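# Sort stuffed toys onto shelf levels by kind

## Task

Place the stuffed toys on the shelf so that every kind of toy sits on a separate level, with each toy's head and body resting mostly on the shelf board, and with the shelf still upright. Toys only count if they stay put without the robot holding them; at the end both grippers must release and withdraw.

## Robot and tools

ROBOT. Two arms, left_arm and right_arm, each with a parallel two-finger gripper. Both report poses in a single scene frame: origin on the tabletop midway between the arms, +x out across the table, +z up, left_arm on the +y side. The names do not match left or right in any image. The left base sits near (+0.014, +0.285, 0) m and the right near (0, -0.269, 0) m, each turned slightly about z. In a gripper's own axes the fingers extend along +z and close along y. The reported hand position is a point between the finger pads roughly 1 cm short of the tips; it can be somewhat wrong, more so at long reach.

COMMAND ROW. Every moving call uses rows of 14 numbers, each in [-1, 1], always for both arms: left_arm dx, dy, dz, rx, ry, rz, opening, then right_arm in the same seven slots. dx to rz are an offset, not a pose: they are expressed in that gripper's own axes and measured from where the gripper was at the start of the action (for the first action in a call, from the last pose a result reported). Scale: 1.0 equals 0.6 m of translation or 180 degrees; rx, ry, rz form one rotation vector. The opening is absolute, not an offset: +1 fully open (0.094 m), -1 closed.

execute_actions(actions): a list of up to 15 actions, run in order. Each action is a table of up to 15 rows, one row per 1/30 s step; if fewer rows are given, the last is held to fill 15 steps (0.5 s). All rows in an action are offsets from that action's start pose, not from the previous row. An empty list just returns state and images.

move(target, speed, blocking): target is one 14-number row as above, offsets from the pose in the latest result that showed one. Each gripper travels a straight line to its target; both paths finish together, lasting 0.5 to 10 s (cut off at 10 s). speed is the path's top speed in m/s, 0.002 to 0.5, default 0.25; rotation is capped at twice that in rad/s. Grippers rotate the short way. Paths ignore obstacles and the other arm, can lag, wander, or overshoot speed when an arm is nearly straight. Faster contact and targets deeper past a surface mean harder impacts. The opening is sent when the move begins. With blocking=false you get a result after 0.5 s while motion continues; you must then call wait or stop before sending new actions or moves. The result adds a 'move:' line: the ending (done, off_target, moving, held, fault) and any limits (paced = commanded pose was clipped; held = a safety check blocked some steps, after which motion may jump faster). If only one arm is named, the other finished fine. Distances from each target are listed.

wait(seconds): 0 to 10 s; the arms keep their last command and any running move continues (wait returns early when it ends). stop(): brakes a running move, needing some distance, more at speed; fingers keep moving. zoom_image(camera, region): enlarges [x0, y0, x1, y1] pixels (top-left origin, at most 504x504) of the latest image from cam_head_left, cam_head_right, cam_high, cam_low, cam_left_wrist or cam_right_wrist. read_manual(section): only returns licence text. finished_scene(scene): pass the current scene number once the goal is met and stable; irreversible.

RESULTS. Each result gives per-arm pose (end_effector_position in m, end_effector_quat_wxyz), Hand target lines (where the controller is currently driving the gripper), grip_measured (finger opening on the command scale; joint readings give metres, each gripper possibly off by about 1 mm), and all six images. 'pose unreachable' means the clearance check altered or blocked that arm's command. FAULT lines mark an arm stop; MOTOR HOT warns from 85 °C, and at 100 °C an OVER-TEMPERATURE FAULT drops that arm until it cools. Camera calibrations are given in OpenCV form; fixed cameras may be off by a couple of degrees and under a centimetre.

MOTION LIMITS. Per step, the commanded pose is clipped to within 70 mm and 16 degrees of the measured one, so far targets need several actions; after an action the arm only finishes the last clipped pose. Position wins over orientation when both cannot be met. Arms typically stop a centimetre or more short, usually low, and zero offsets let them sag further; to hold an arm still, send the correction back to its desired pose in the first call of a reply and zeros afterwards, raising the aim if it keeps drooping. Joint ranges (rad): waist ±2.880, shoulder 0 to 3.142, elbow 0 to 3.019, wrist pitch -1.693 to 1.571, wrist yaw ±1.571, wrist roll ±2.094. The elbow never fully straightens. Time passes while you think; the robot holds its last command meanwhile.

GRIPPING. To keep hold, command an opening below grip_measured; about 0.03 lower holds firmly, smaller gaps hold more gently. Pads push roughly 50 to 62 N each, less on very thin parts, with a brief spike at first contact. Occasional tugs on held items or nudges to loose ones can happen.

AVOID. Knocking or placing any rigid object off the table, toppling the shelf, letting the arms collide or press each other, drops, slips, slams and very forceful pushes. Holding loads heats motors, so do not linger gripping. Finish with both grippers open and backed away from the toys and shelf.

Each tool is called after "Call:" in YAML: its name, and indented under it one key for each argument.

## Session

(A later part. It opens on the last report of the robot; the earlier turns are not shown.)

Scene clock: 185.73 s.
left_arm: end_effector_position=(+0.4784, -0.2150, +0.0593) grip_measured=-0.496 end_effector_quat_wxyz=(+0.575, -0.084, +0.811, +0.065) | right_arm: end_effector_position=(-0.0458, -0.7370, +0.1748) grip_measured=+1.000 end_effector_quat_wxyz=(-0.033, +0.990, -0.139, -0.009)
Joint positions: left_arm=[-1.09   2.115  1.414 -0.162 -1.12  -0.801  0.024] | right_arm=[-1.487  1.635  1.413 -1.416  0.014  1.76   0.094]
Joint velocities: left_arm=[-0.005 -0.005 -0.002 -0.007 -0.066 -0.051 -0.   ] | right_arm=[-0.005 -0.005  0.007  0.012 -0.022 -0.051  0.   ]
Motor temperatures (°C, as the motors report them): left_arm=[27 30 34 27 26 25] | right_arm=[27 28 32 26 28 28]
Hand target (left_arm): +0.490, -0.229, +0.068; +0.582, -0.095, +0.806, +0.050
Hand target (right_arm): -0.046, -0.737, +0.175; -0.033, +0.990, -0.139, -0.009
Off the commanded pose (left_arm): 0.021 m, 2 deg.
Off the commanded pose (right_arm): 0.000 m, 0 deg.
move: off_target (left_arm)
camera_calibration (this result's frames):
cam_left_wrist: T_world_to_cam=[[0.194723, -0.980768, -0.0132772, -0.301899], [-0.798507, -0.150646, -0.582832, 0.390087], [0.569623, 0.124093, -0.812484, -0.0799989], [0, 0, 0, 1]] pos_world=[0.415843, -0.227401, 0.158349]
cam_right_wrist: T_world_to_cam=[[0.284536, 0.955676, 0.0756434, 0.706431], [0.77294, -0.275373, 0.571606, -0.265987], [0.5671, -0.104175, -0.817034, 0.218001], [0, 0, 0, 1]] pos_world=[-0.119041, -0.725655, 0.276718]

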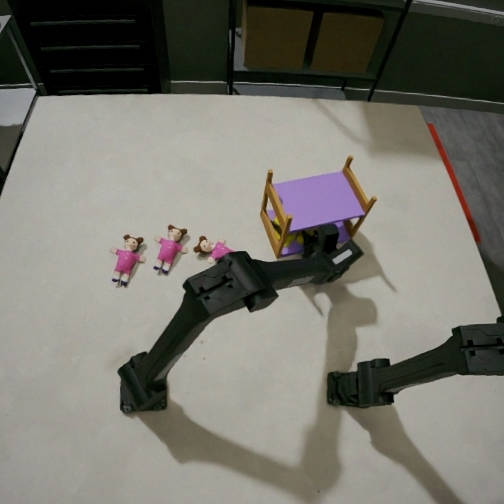

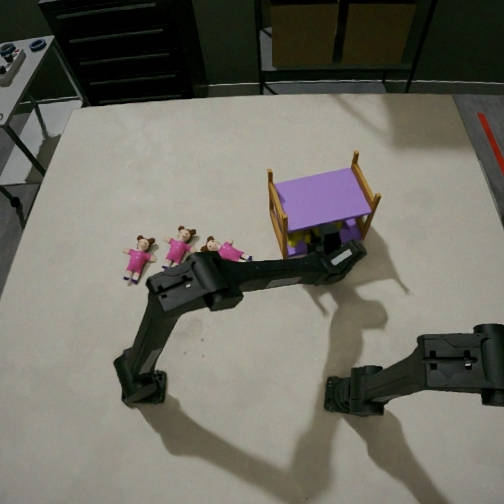

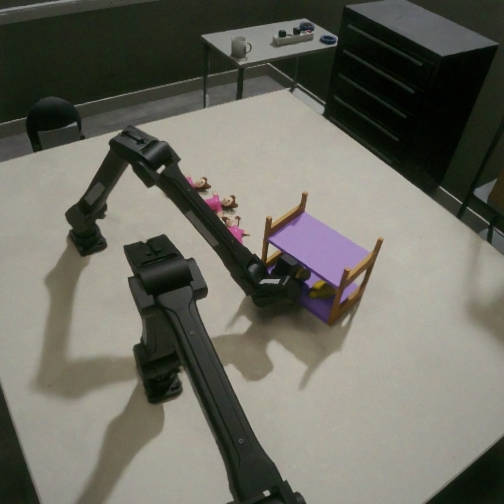

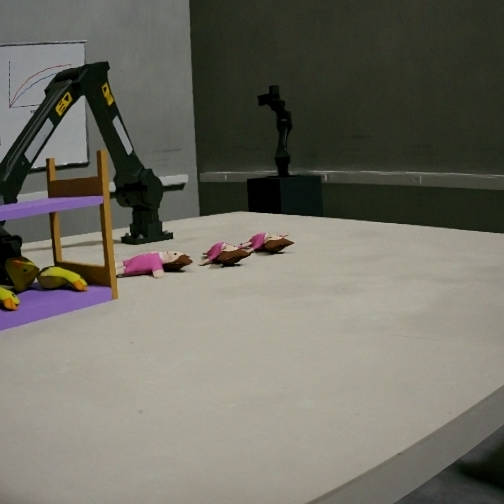

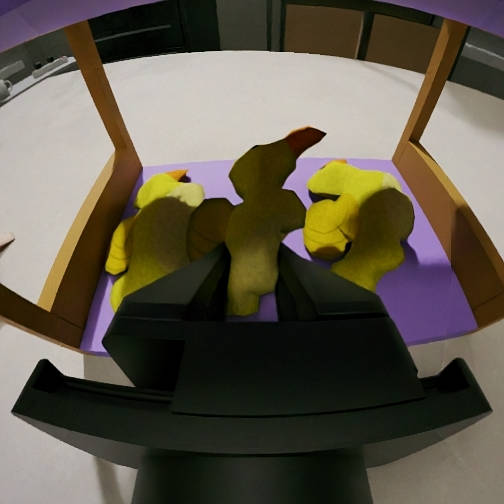

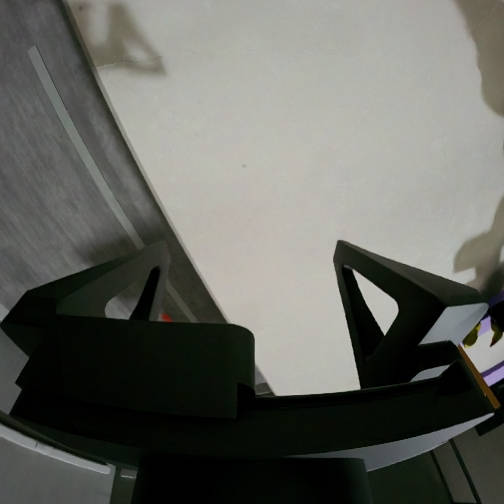

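Shift right to make room, release, withdraw.

Call:
move:
  target: [0,-0.06,0.01,0,0,0,-0.5,0,0,0,0,0,0,1]
  speed: 0.05

Call:
move:
  target: [0,0,0,0,0,0,0.3,0,0,0,0,0,0,1]

Call:
move:
  target: [0,0,-0.2,0.05,0,0,0.3,0,0,0,0,0,0,1]
  speed: 0.12

Scene clock: 189.87 s.
left_arm: end_effector_position=(+0.4839, -0.2355, +0.0576) grip_measured=-0.496 end_effector_quat_wxyz=(+0.575, -0.078, +0.811, +0.073) | right_arm: end_effector_position=(-0.0458, -0.7370, +0.1748) grip_measured=+1.000 end_effector_quat_wxyz=(-0.033, +0.990, -0.139, -0.009)
Joint positions: left_arm=[-1.099  2.163  1.499 -0.218 -1.133 -0.804  0.024] | right_arm=[-1.487  1.635  1.413 -1.416  0.014  1.76   0.094]
Joint velocities: left_arm=[-0.015 -0.005  0.007 -0.007 -0.051 -0.037 -0.   ] | right_arm=[-0.015 -0.005  0.002 -0.022  0.066 -0.007  0.   ]
Motor temperatures (°C, as the motors report them): left_arm=[27 30 35 27 26 25] | right_arm=[27 28 32 26 28 28]
Hand target (left_arm): +0.491, -0.248, +0.058; +0.575, -0.084, +0.811, +0.065
Hand target (right_arm): -0.046, -0.737, +0.175; -0.033, +0.990, -0.139, -0.009
Off the commanded pose (left_arm): 0.016 m, 1 deg.
Off the commanded pose (right_arm): 0.000 m, 0 deg.
move: off_target (left_arm)
camera_calibration (this result's frames):
cam_left_wrist: T_world_to_cam=[[0.194281, -0.98043, -0.0318009, -0.321695], [-0.798995, -0.139354, -0.584968, 0.393441], [0.569089, 0.139057, -0.810432, -0.0783655], [0, 0, 0, 1]] pos_world=[0.421453, -0.249675, 0.156411]
cam_right_wrist: T_world_to_cam=[[0.284536, 0.955676, 0.0756434, 0.706431], [0.77294, -0.275373, 0.571606, -0.265987], [0.5671, -0.104175, -0.817034, 0.218001], [0, 0, 0, 1]] pos_world=[-0.119041, -0.725655, 0.276718]

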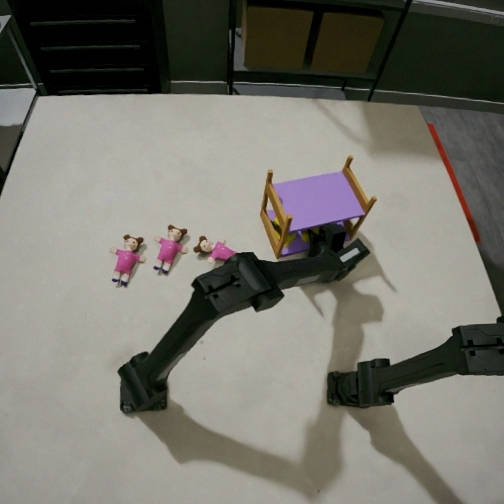

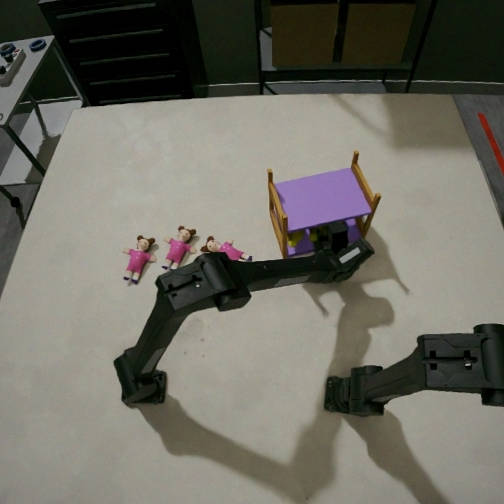

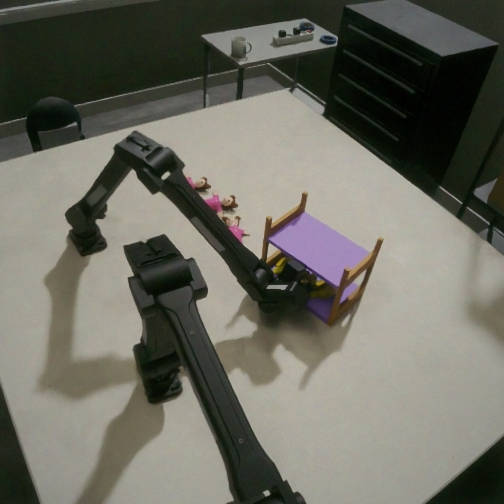

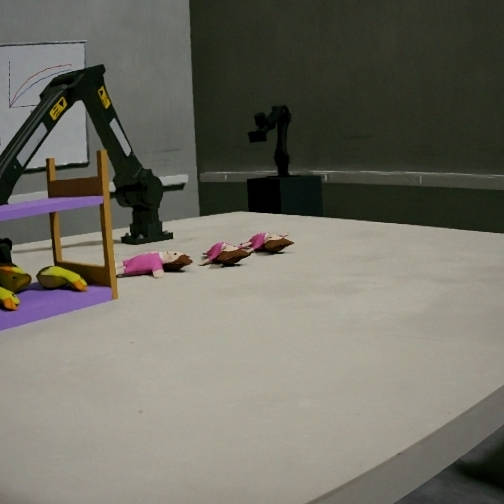

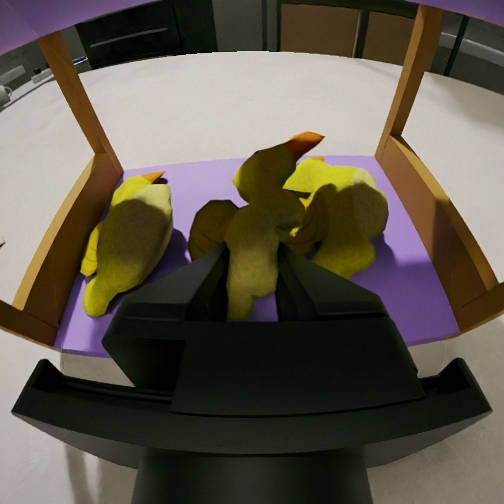

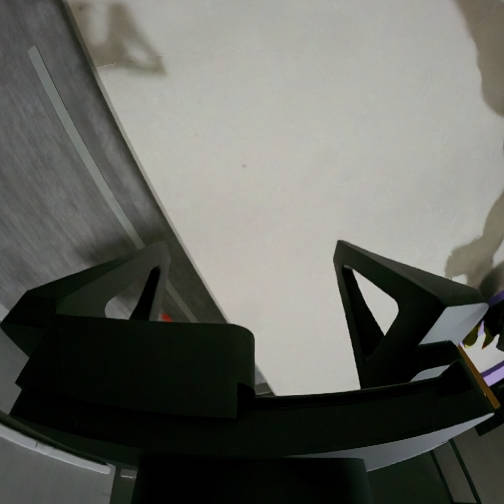

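Scene clock: 190.37 s.
left_arm: end_effector_position=(+0.4839, -0.2353, +0.0577) grip_measured=+0.297 end_effector_quat_wxyz=(+0.575, -0.079, +0.811, +0.073) | right_arm: end_effector_position=(-0.0458, -0.7370, +0.1748) grip_measured=+1.000 end_effector_quat_wxyz=(-0.033, +0.990, -0.139, -0.009)
Joint positions: left_arm=[-1.099  2.163  1.499 -0.218 -1.134 -0.804  0.061] | right_arm=[-1.487  1.635  1.413 -1.416  0.014  1.76   0.094]
Joint velocities: left_arm=[-0.005 -0.005 -0.002  0.022  0.037 -0.051 -0.   ] | right_arm=[ 0.005 -0.015 -0.002 -0.002  0.007  0.022  0.   ]
Motor temperatures (°C, as the motors report them): left_arm=[27 30 35 27 26 25] | right_arm=[27 28 32 26 28 28]
Hand target (left_arm): +0.484, -0.235, +0.058; +0.575, -0.078, +0.811, +0.073
Hand target (right_arm): -0.046, -0.737, +0.175; -0.033, +0.990, -0.139, -0.009
Off the commanded pose (left_arm): 0.000 m, 0 deg.
Off the commanded pose (right_arm): 0.000 m, 0 deg.
move: done
camera_calibration (this result's frames):
cam_left_wrist: T_world_to_cam=[[0.195018, -0.980275, -0.0320751, -0.321861], [-0.798442, -0.139681, -0.585645, 0.39325], [0.569612, 0.139821, -0.809933, -0.0783853], [0, 0, 0, 1]] pos_world=[0.421405, -0.249623, 0.156494]
cam_right_wrist: T_world_to_cam=[[0.284536, 0.955676, 0.0756434, 0.706431], [0.77294, -0.275373, 0.571606, -0.265987], [0.5671, -0.104175, -0.817034, 0.218001], [0, 0, 0, 1]] pos_world=[-0.119041, -0.725655, 0.276718]

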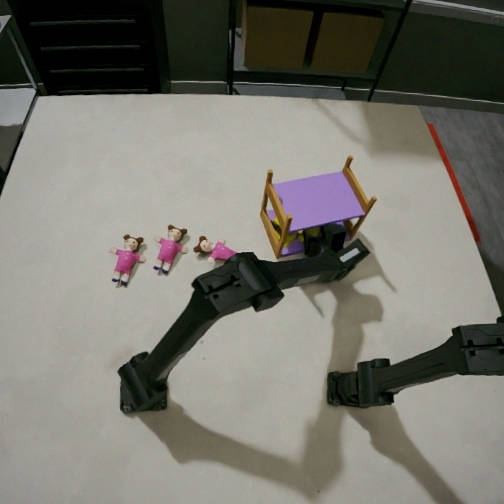

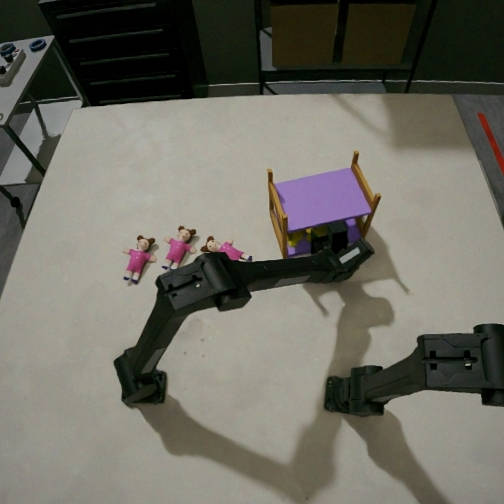

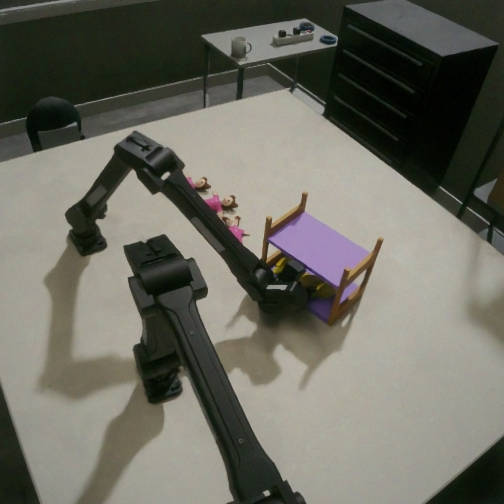

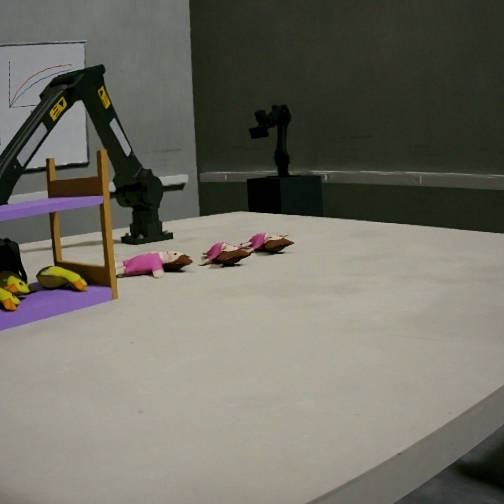

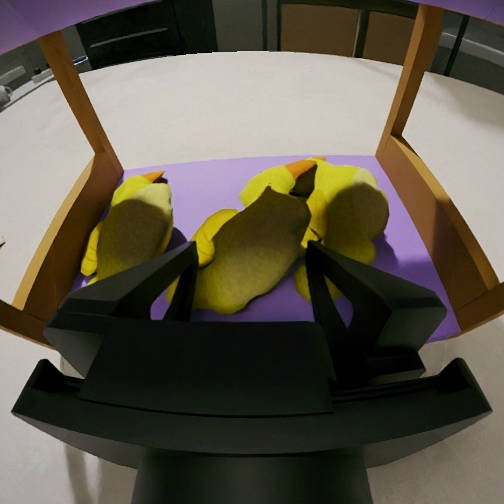

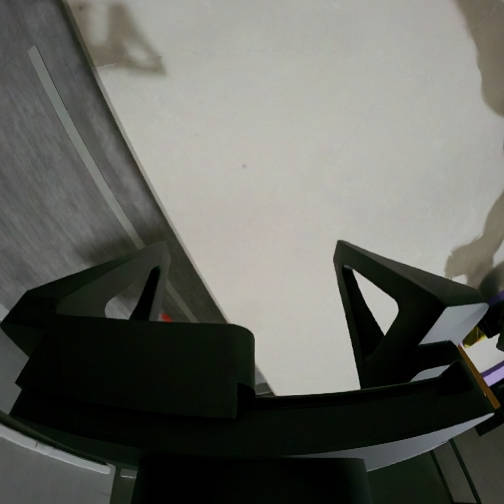

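Scene clock: 191.80 s.
left_arm: end_effector_position=(+0.3722, -0.2611, +0.0787) grip_measured=+0.297 end_effector_quat_wxyz=(+0.576, -0.021, +0.817, +0.020) | right_arm: end_effector_position=(-0.0458, -0.7370, +0.1748) grip_measured=+1.000 end_effector_quat_wxyz=(-0.033, +0.990, -0.139, -0.009)
Joint positions: left_arm=[-1.269  2.031  1.336 -0.218 -1.132 -0.855  0.061] | right_arm=[-1.487  1.635  1.413 -1.416  0.014  1.76   0.094]
Joint velocities: left_arm=[-0.005 -0.015 -0.017  0.012 -0.095 -0.051  0.   ] | right_arm=[-0.024 -0.005 -0.007  0.002 -0.022 -0.051  0.   ]
Motor temperatures (°C, as the motors report them): left_arm=[27 30 34 27 26 25] | right_arm=[27 28 32 26 28 28]
Hand target (left_arm): +0.373, -0.260, +0.097; +0.579, -0.033, +0.814, +0.009
Hand target (right_arm): -0.046, -0.737, +0.175; -0.033, +0.990, -0.139, -0.009
Off the commanded pose (left_arm): 0.018 m, 2 deg.
Off the commanded pose (right_arm): 0.000 m, 0 deg.
move: off_target (left_arm)
camera_calibration (this result's frames):
cam_left_wrist: T_world_to_cam=[[0.0412732, -0.99907, -0.0125004, -0.273909], [-0.815438, -0.0264521, -0.57824, 0.34808], [0.577371, 0.0340591, -0.815771, -0.0242058], [0, 0, 0, 1]] pos_world=[0.309119, -0.263622, 0.178103]
cam_right_wrist: T_world_to_cam=[[0.284536, 0.955676, 0.0756434, 0.706431], [0.77294, -0.275373, 0.571606, -0.265987], [0.5671, -0.104175, -0.817034, 0.218001], [0, 0, 0, 1]] pos_world=[-0.119041, -0.725655, 0.276718]

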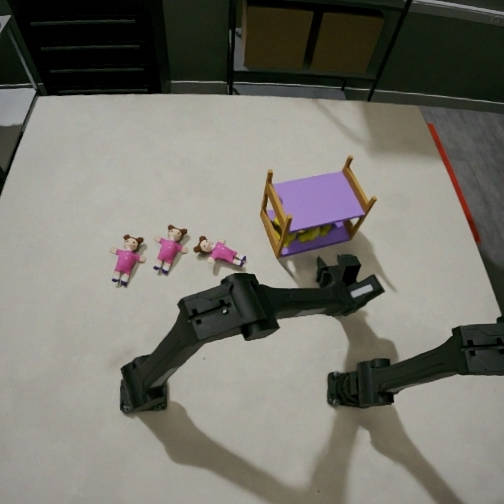

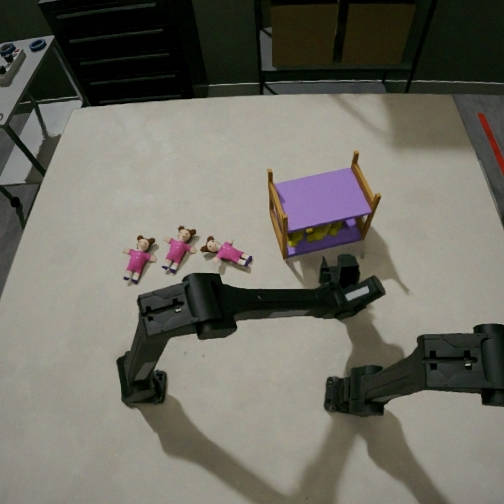

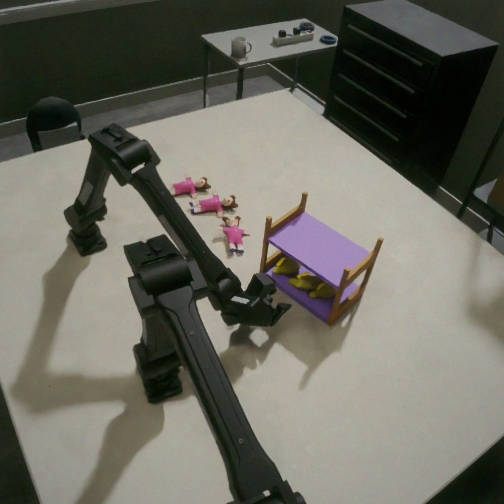

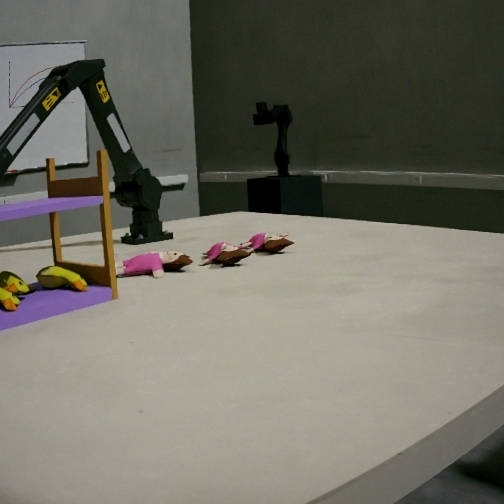

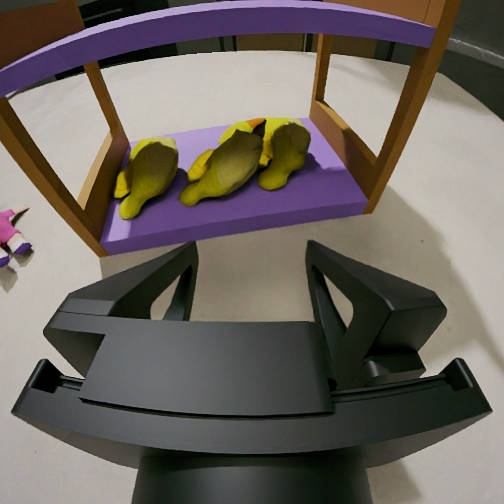

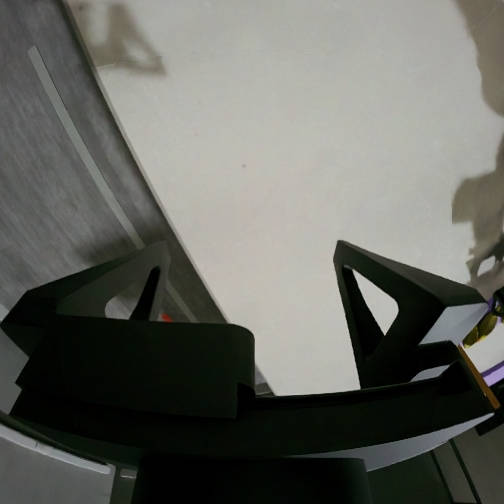

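Call:
move:
  target: [-0.06,0.527,-0.167,0.048,0.389,0.063,0.6,0.285,-0.508,-0.17,0,0,-0.725,1]
  speed: 0.45

Call:
move:
  target: [-0.19,0.55,0,0,0,0,0.6,0.705,0.743,0,0,0,-0.725,0.6]
  speed: 0.45

Scene clock: 208.60 s.
left_arm: end_effector_position=(+0.2761, +0.0482, +0.1419) grip_measured=+0.597 end_effector_quat_wxyz=(-0.000, +0.084, +0.996, +0.004) | right_arm: end_effector_position=(+0.1993, -0.5040, +0.2762) grip_measured=+1.000 end_effector_quat_wxyz=(-0.030, +0.549, +0.835, +0.024)
Joint positions: left_arm=[-0.775  1.321  0.984 -1.239 -0.007 -0.567  0.075] | right_arm=[-0.705  1.19   1.227 -1.679 -0.027  0.282  0.094]
Joint velocities: left_arm=[-0.015 -0.015  0.007  0.002  0.007 -0.037 -0.001] | right_arm=[-0.005 -0.005 -0.017 -0.017 -0.022  0.022  0.   ]
Motor temperatures (°C, as the motors report them): left_arm=[27 31 33 27 26 25] | right_arm=[27 28 33 26 28 28]
Hand target (left_arm): +0.273, +0.051, +0.149; +0.001, +0.090, +0.996, +0.002
Hand target (right_arm): +0.202, -0.504, +0.292; -0.013, +0.541, +0.841, +0.020
Off the commanded pose (left_arm): 0.008 m, 1 deg.
Off the commanded pose (right_arm): 0.016 m, 2 deg.
joint sent to its limit (right arm) — the command would take joint 4 (wrist pitch) past its lower limit, so that joint was sent only as far as its limit.
move: off_target (right_arm)
camera_calibration (this result's frames):
cam_left_wrist: T_world_to_cam=[[-0.177199, -0.984157, 0.00590574, 0.0969244], [-0.804795, 0.148353, 0.574714, 0.13941], [-0.566485, 0.0970857, -0.818333, 0.385491], [0, 0, 0, 1]] pos_world=[0.347746, 0.0372813, 0.234767]
cam_right_wrist: T_world_to_cam=[[-0.920944, -0.389621, 0.00756398, -0.0126427], [-0.289848, 0.697826, 0.655001, 0.229998], [-0.260481, 0.601027, -0.75559, 0.689544], [0, 0, 0, 1]] pos_world=[0.234634, -0.579859, 0.370459]

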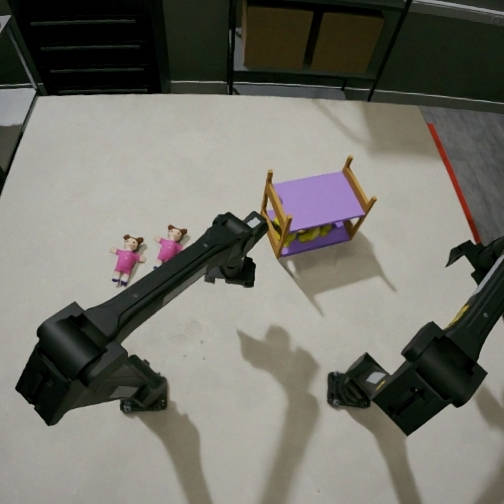

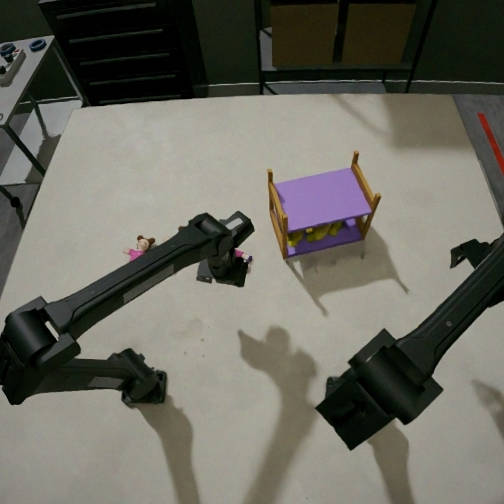

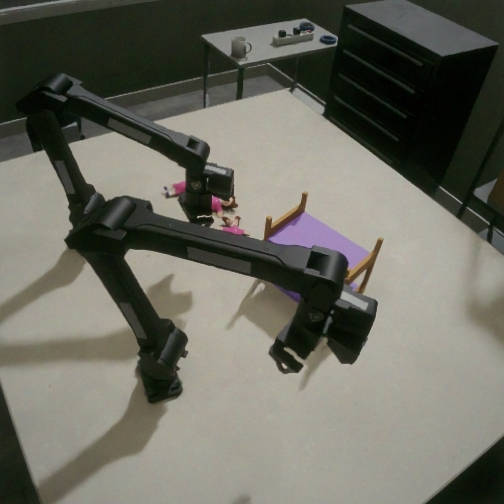

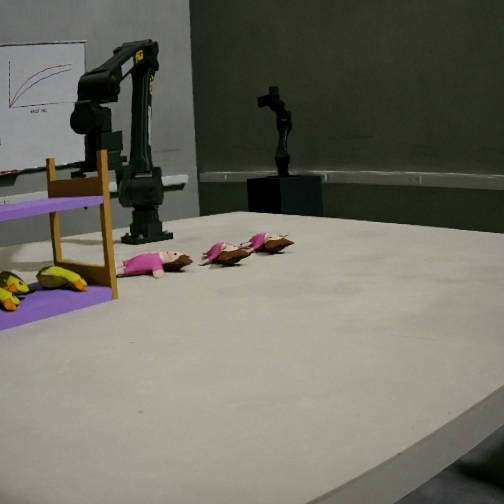

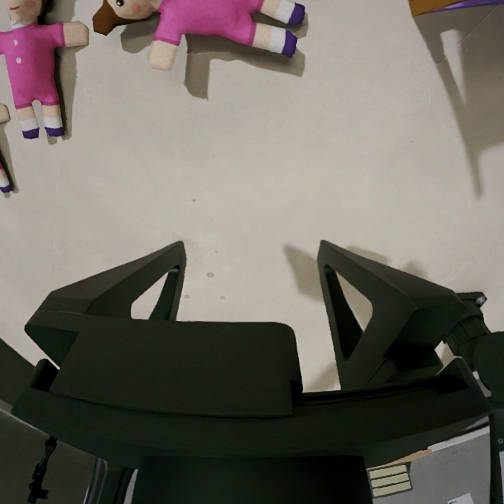

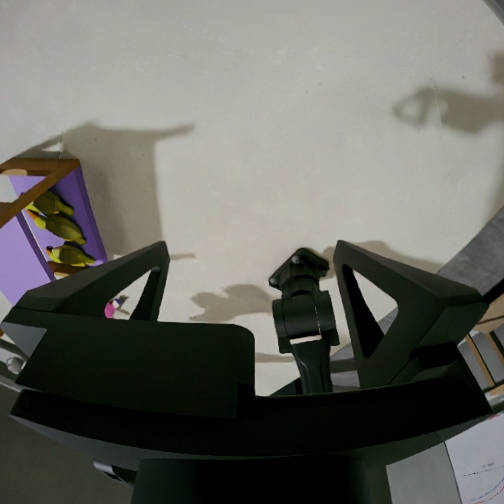

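Scene clock: 211.80 s.
left_arm: end_effector_position=(+0.4231, +0.3527, +0.1299) grip_measured=+0.597 end_effector_quat_wxyz=(-0.019, +0.079, +0.997, +0.005) | right_arm: end_effector_position=(+0.4410, +0.0441, +0.2960) grip_measured=+0.601 end_effector_quat_wxyz=(+0.011, -0.520, +0.853, +0.030)
Joint positions: left_arm=[ 0.119  1.511  1.144 -1.239 -0.019  0.316  0.075] | right_arm=[ 0.775  1.751  1.884 -1.679 -0.058 -0.494  0.075]
Joint velocities: left_arm=[ 0.005 -0.015 -0.022  0.012 -0.007  0.007 -0.001] | right_arm=[-0.015  0.005  0.002  0.007 -0.037 -0.051  0.   ]
Motor temperatures (°C, as the motors report them): left_arm=[27 31 33 27 26 25] | right_arm=[27 28 33 26 28 28]
Hand target (left_arm): +0.442, +0.356, +0.145; -0.001, +0.084, +0.996, +0.010
Hand target (right_arm): +0.449, +0.050, +0.320; +0.037, -0.527, +0.849, +0.030
Off the commanded pose (left_arm): 0.026 m, 2 deg.
Off the commanded pose (right_arm): 0.022 m, 1 deg.
joint sent to its limit (right arm) — the command would take joint 4 (wrist pitch) past its lower limit, so that joint was sent only as far as its limit.
move: off_target (left_arm, right_arm)
camera_calibration (this result's frames):
cam_left_wrist: T_world_to_cam=[[-0.166555, -0.985999, 0.00803691, 0.41857], [-0.783929, 0.137356, 0.605466, 0.210466], [-0.598093, 0.0945427, -0.795831, 0.440689], [0, 0, 0, 1]] pos_world=[0.498278, 0.342137, 0.219919]
cam_right_wrist: T_world_to_cam=[[0.884783, -0.465225, -0.0269215, -0.359444], [-0.373752, -0.742948, 0.555281, 0.0346405], [-0.278332, -0.481242, -0.831227, 0.51595], [0, 0, 0, 1]] pos_world=[0.474582, 0.10681, 0.399959]

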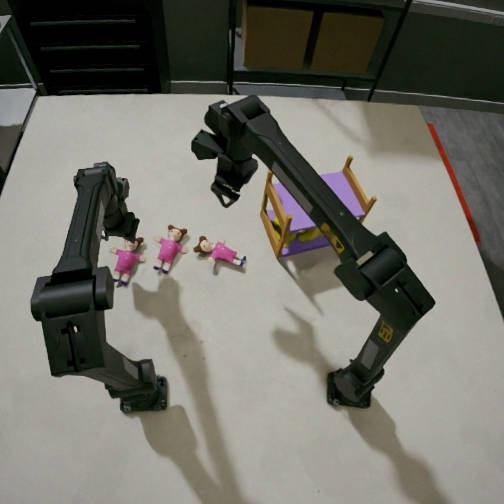

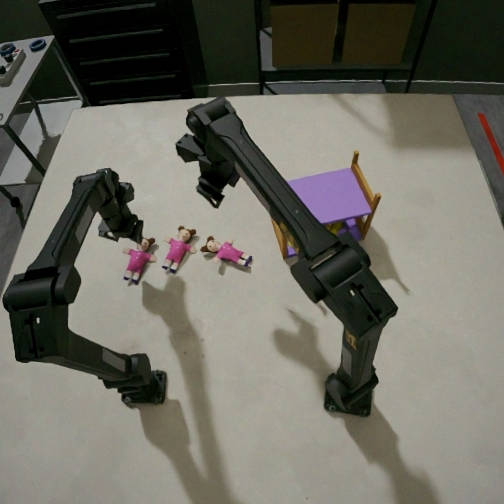

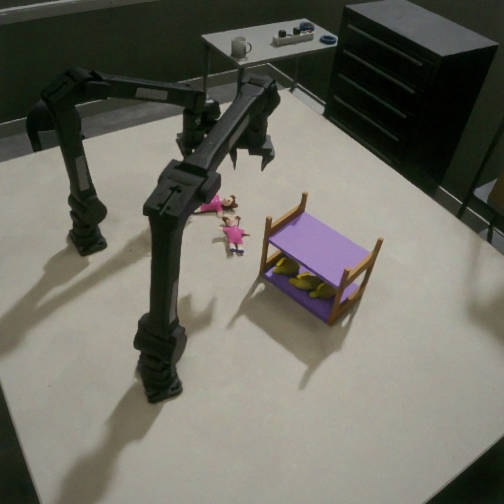

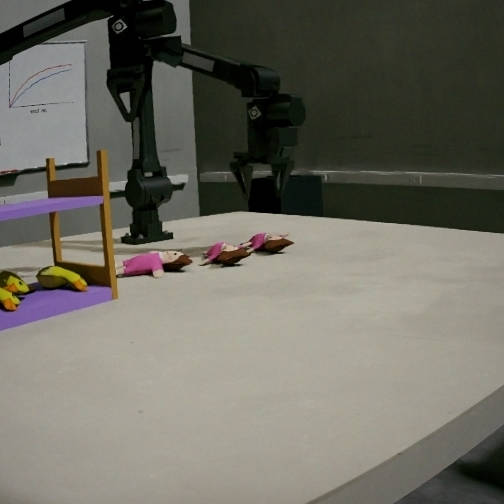

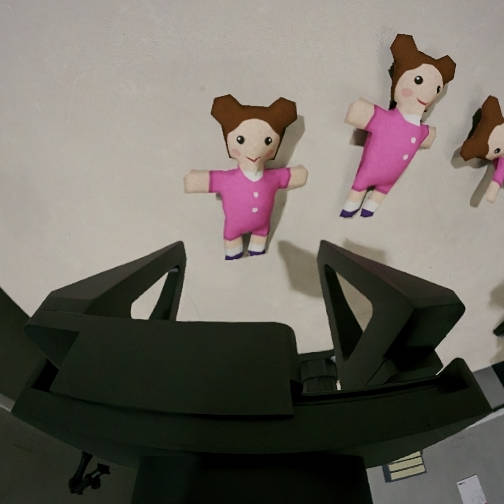

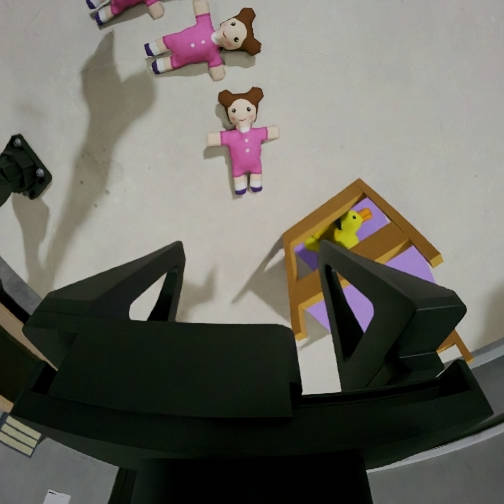

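Call:
move:
  target: [0.028,0.008,0.127,0,0,0.015,0.6,0.03,0.02,0.4,0,0,-0.015,0.6]
  speed: 0.2

Scene clock: 220.70 s.
left_arm: end_effector_position=(+0.4024, +0.3571, +0.0580) grip_measured=+0.597 end_effector_quat_wxyz=(-0.022, +0.102, +0.995, +0.004) | right_arm: end_effector_position=(+0.4181, +0.0456, +0.0566) grip_measured=+0.601 end_effector_quat_wxyz=(+0.006, -0.533, +0.846, +0.030)
Joint positions: left_arm=[ 0.138  1.555  0.984 -1.04  -0.019  0.38   0.075] | right_arm=[ 0.802  1.823  1.337 -1.07  -0.058 -0.497  0.075]
Joint velocities: left_arm=[-0.005  0.005  0.022 -0.007 -0.037 -0.125  0.001] | right_arm=[ 0.005  0.005 -0.017  0.007  0.007 -0.022 -0.   ]
Motor temperatures (°C, as the motors report them): left_arm=[27 30 34 27 26 25] | right_arm=[27 28 35 26 28 28]
Hand target (left_arm): +0.405, +0.361, +0.054; -0.020, +0.103, +0.994, +0.005
Hand target (right_arm): +0.416, +0.051, +0.057; +0.012, -0.540, +0.841, +0.029
Off the commanded pose (left_arm): 0.006 m, 0 deg.
Off the commanded pose (right_arm): 0.003 m, 1 deg.
move: done
camera_calibration (this result's frames):
cam_left_wrist: T_world_to_cam=[[-0.210258, -0.977563, 0.012733, 0.434265], [-0.773075, 0.174221, 0.609919, 0.219368], [-0.598453, 0.118397, -0.792361, 0.362105], [0, 0, 0, 1]] pos_world=[0.477599, 0.34343, 0.147592]
cam_right_wrist: T_world_to_cam=[[0.898029, -0.438848, -0.0309142, -0.35145], [-0.34761, -0.750884, 0.561551, 0.149251], [-0.269649, -0.493543, -0.826864, 0.307979], [0, 0, 0, 1]] pos_world=[0.45054, 0.109838, 0.15998]

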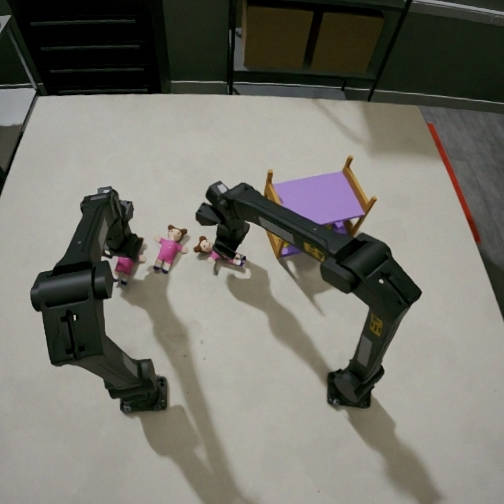

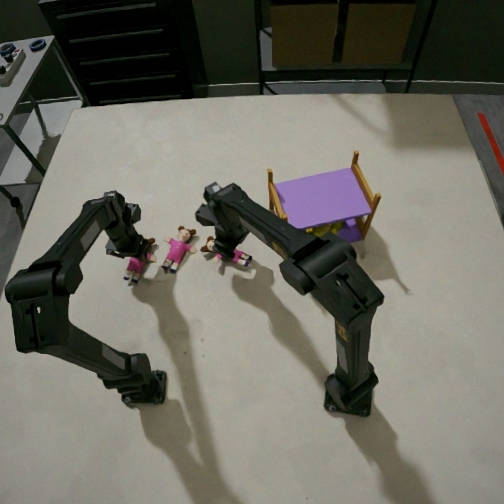

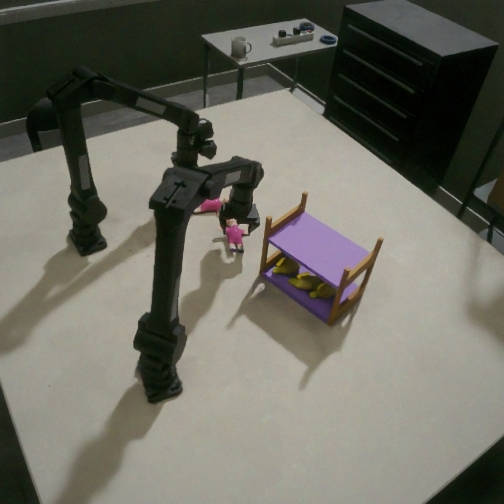

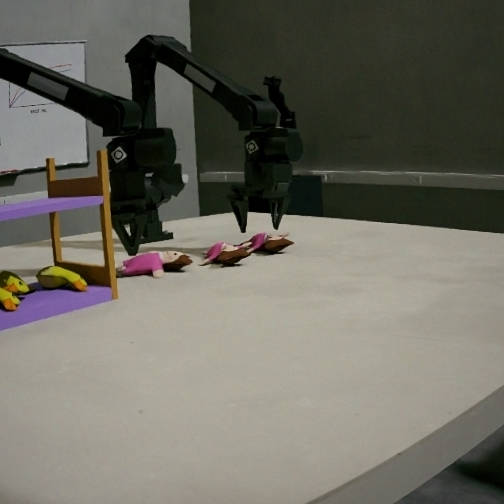

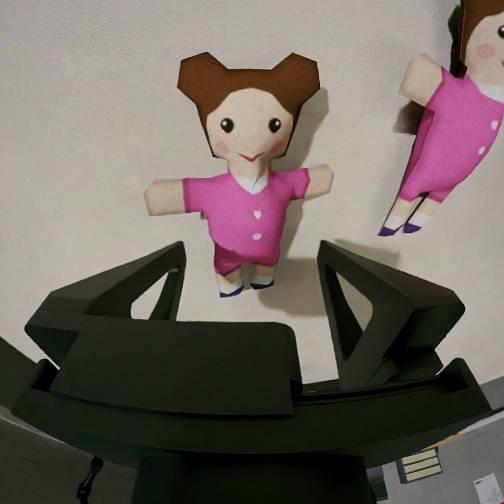

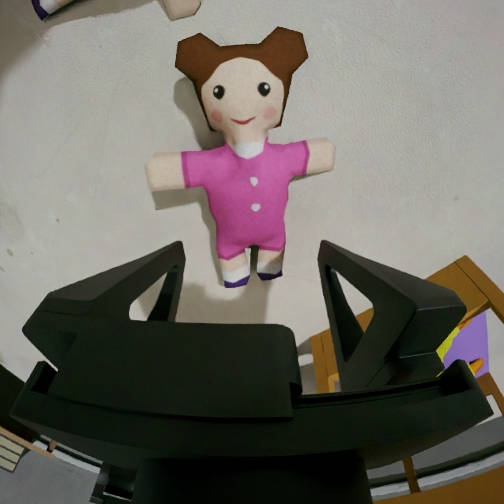

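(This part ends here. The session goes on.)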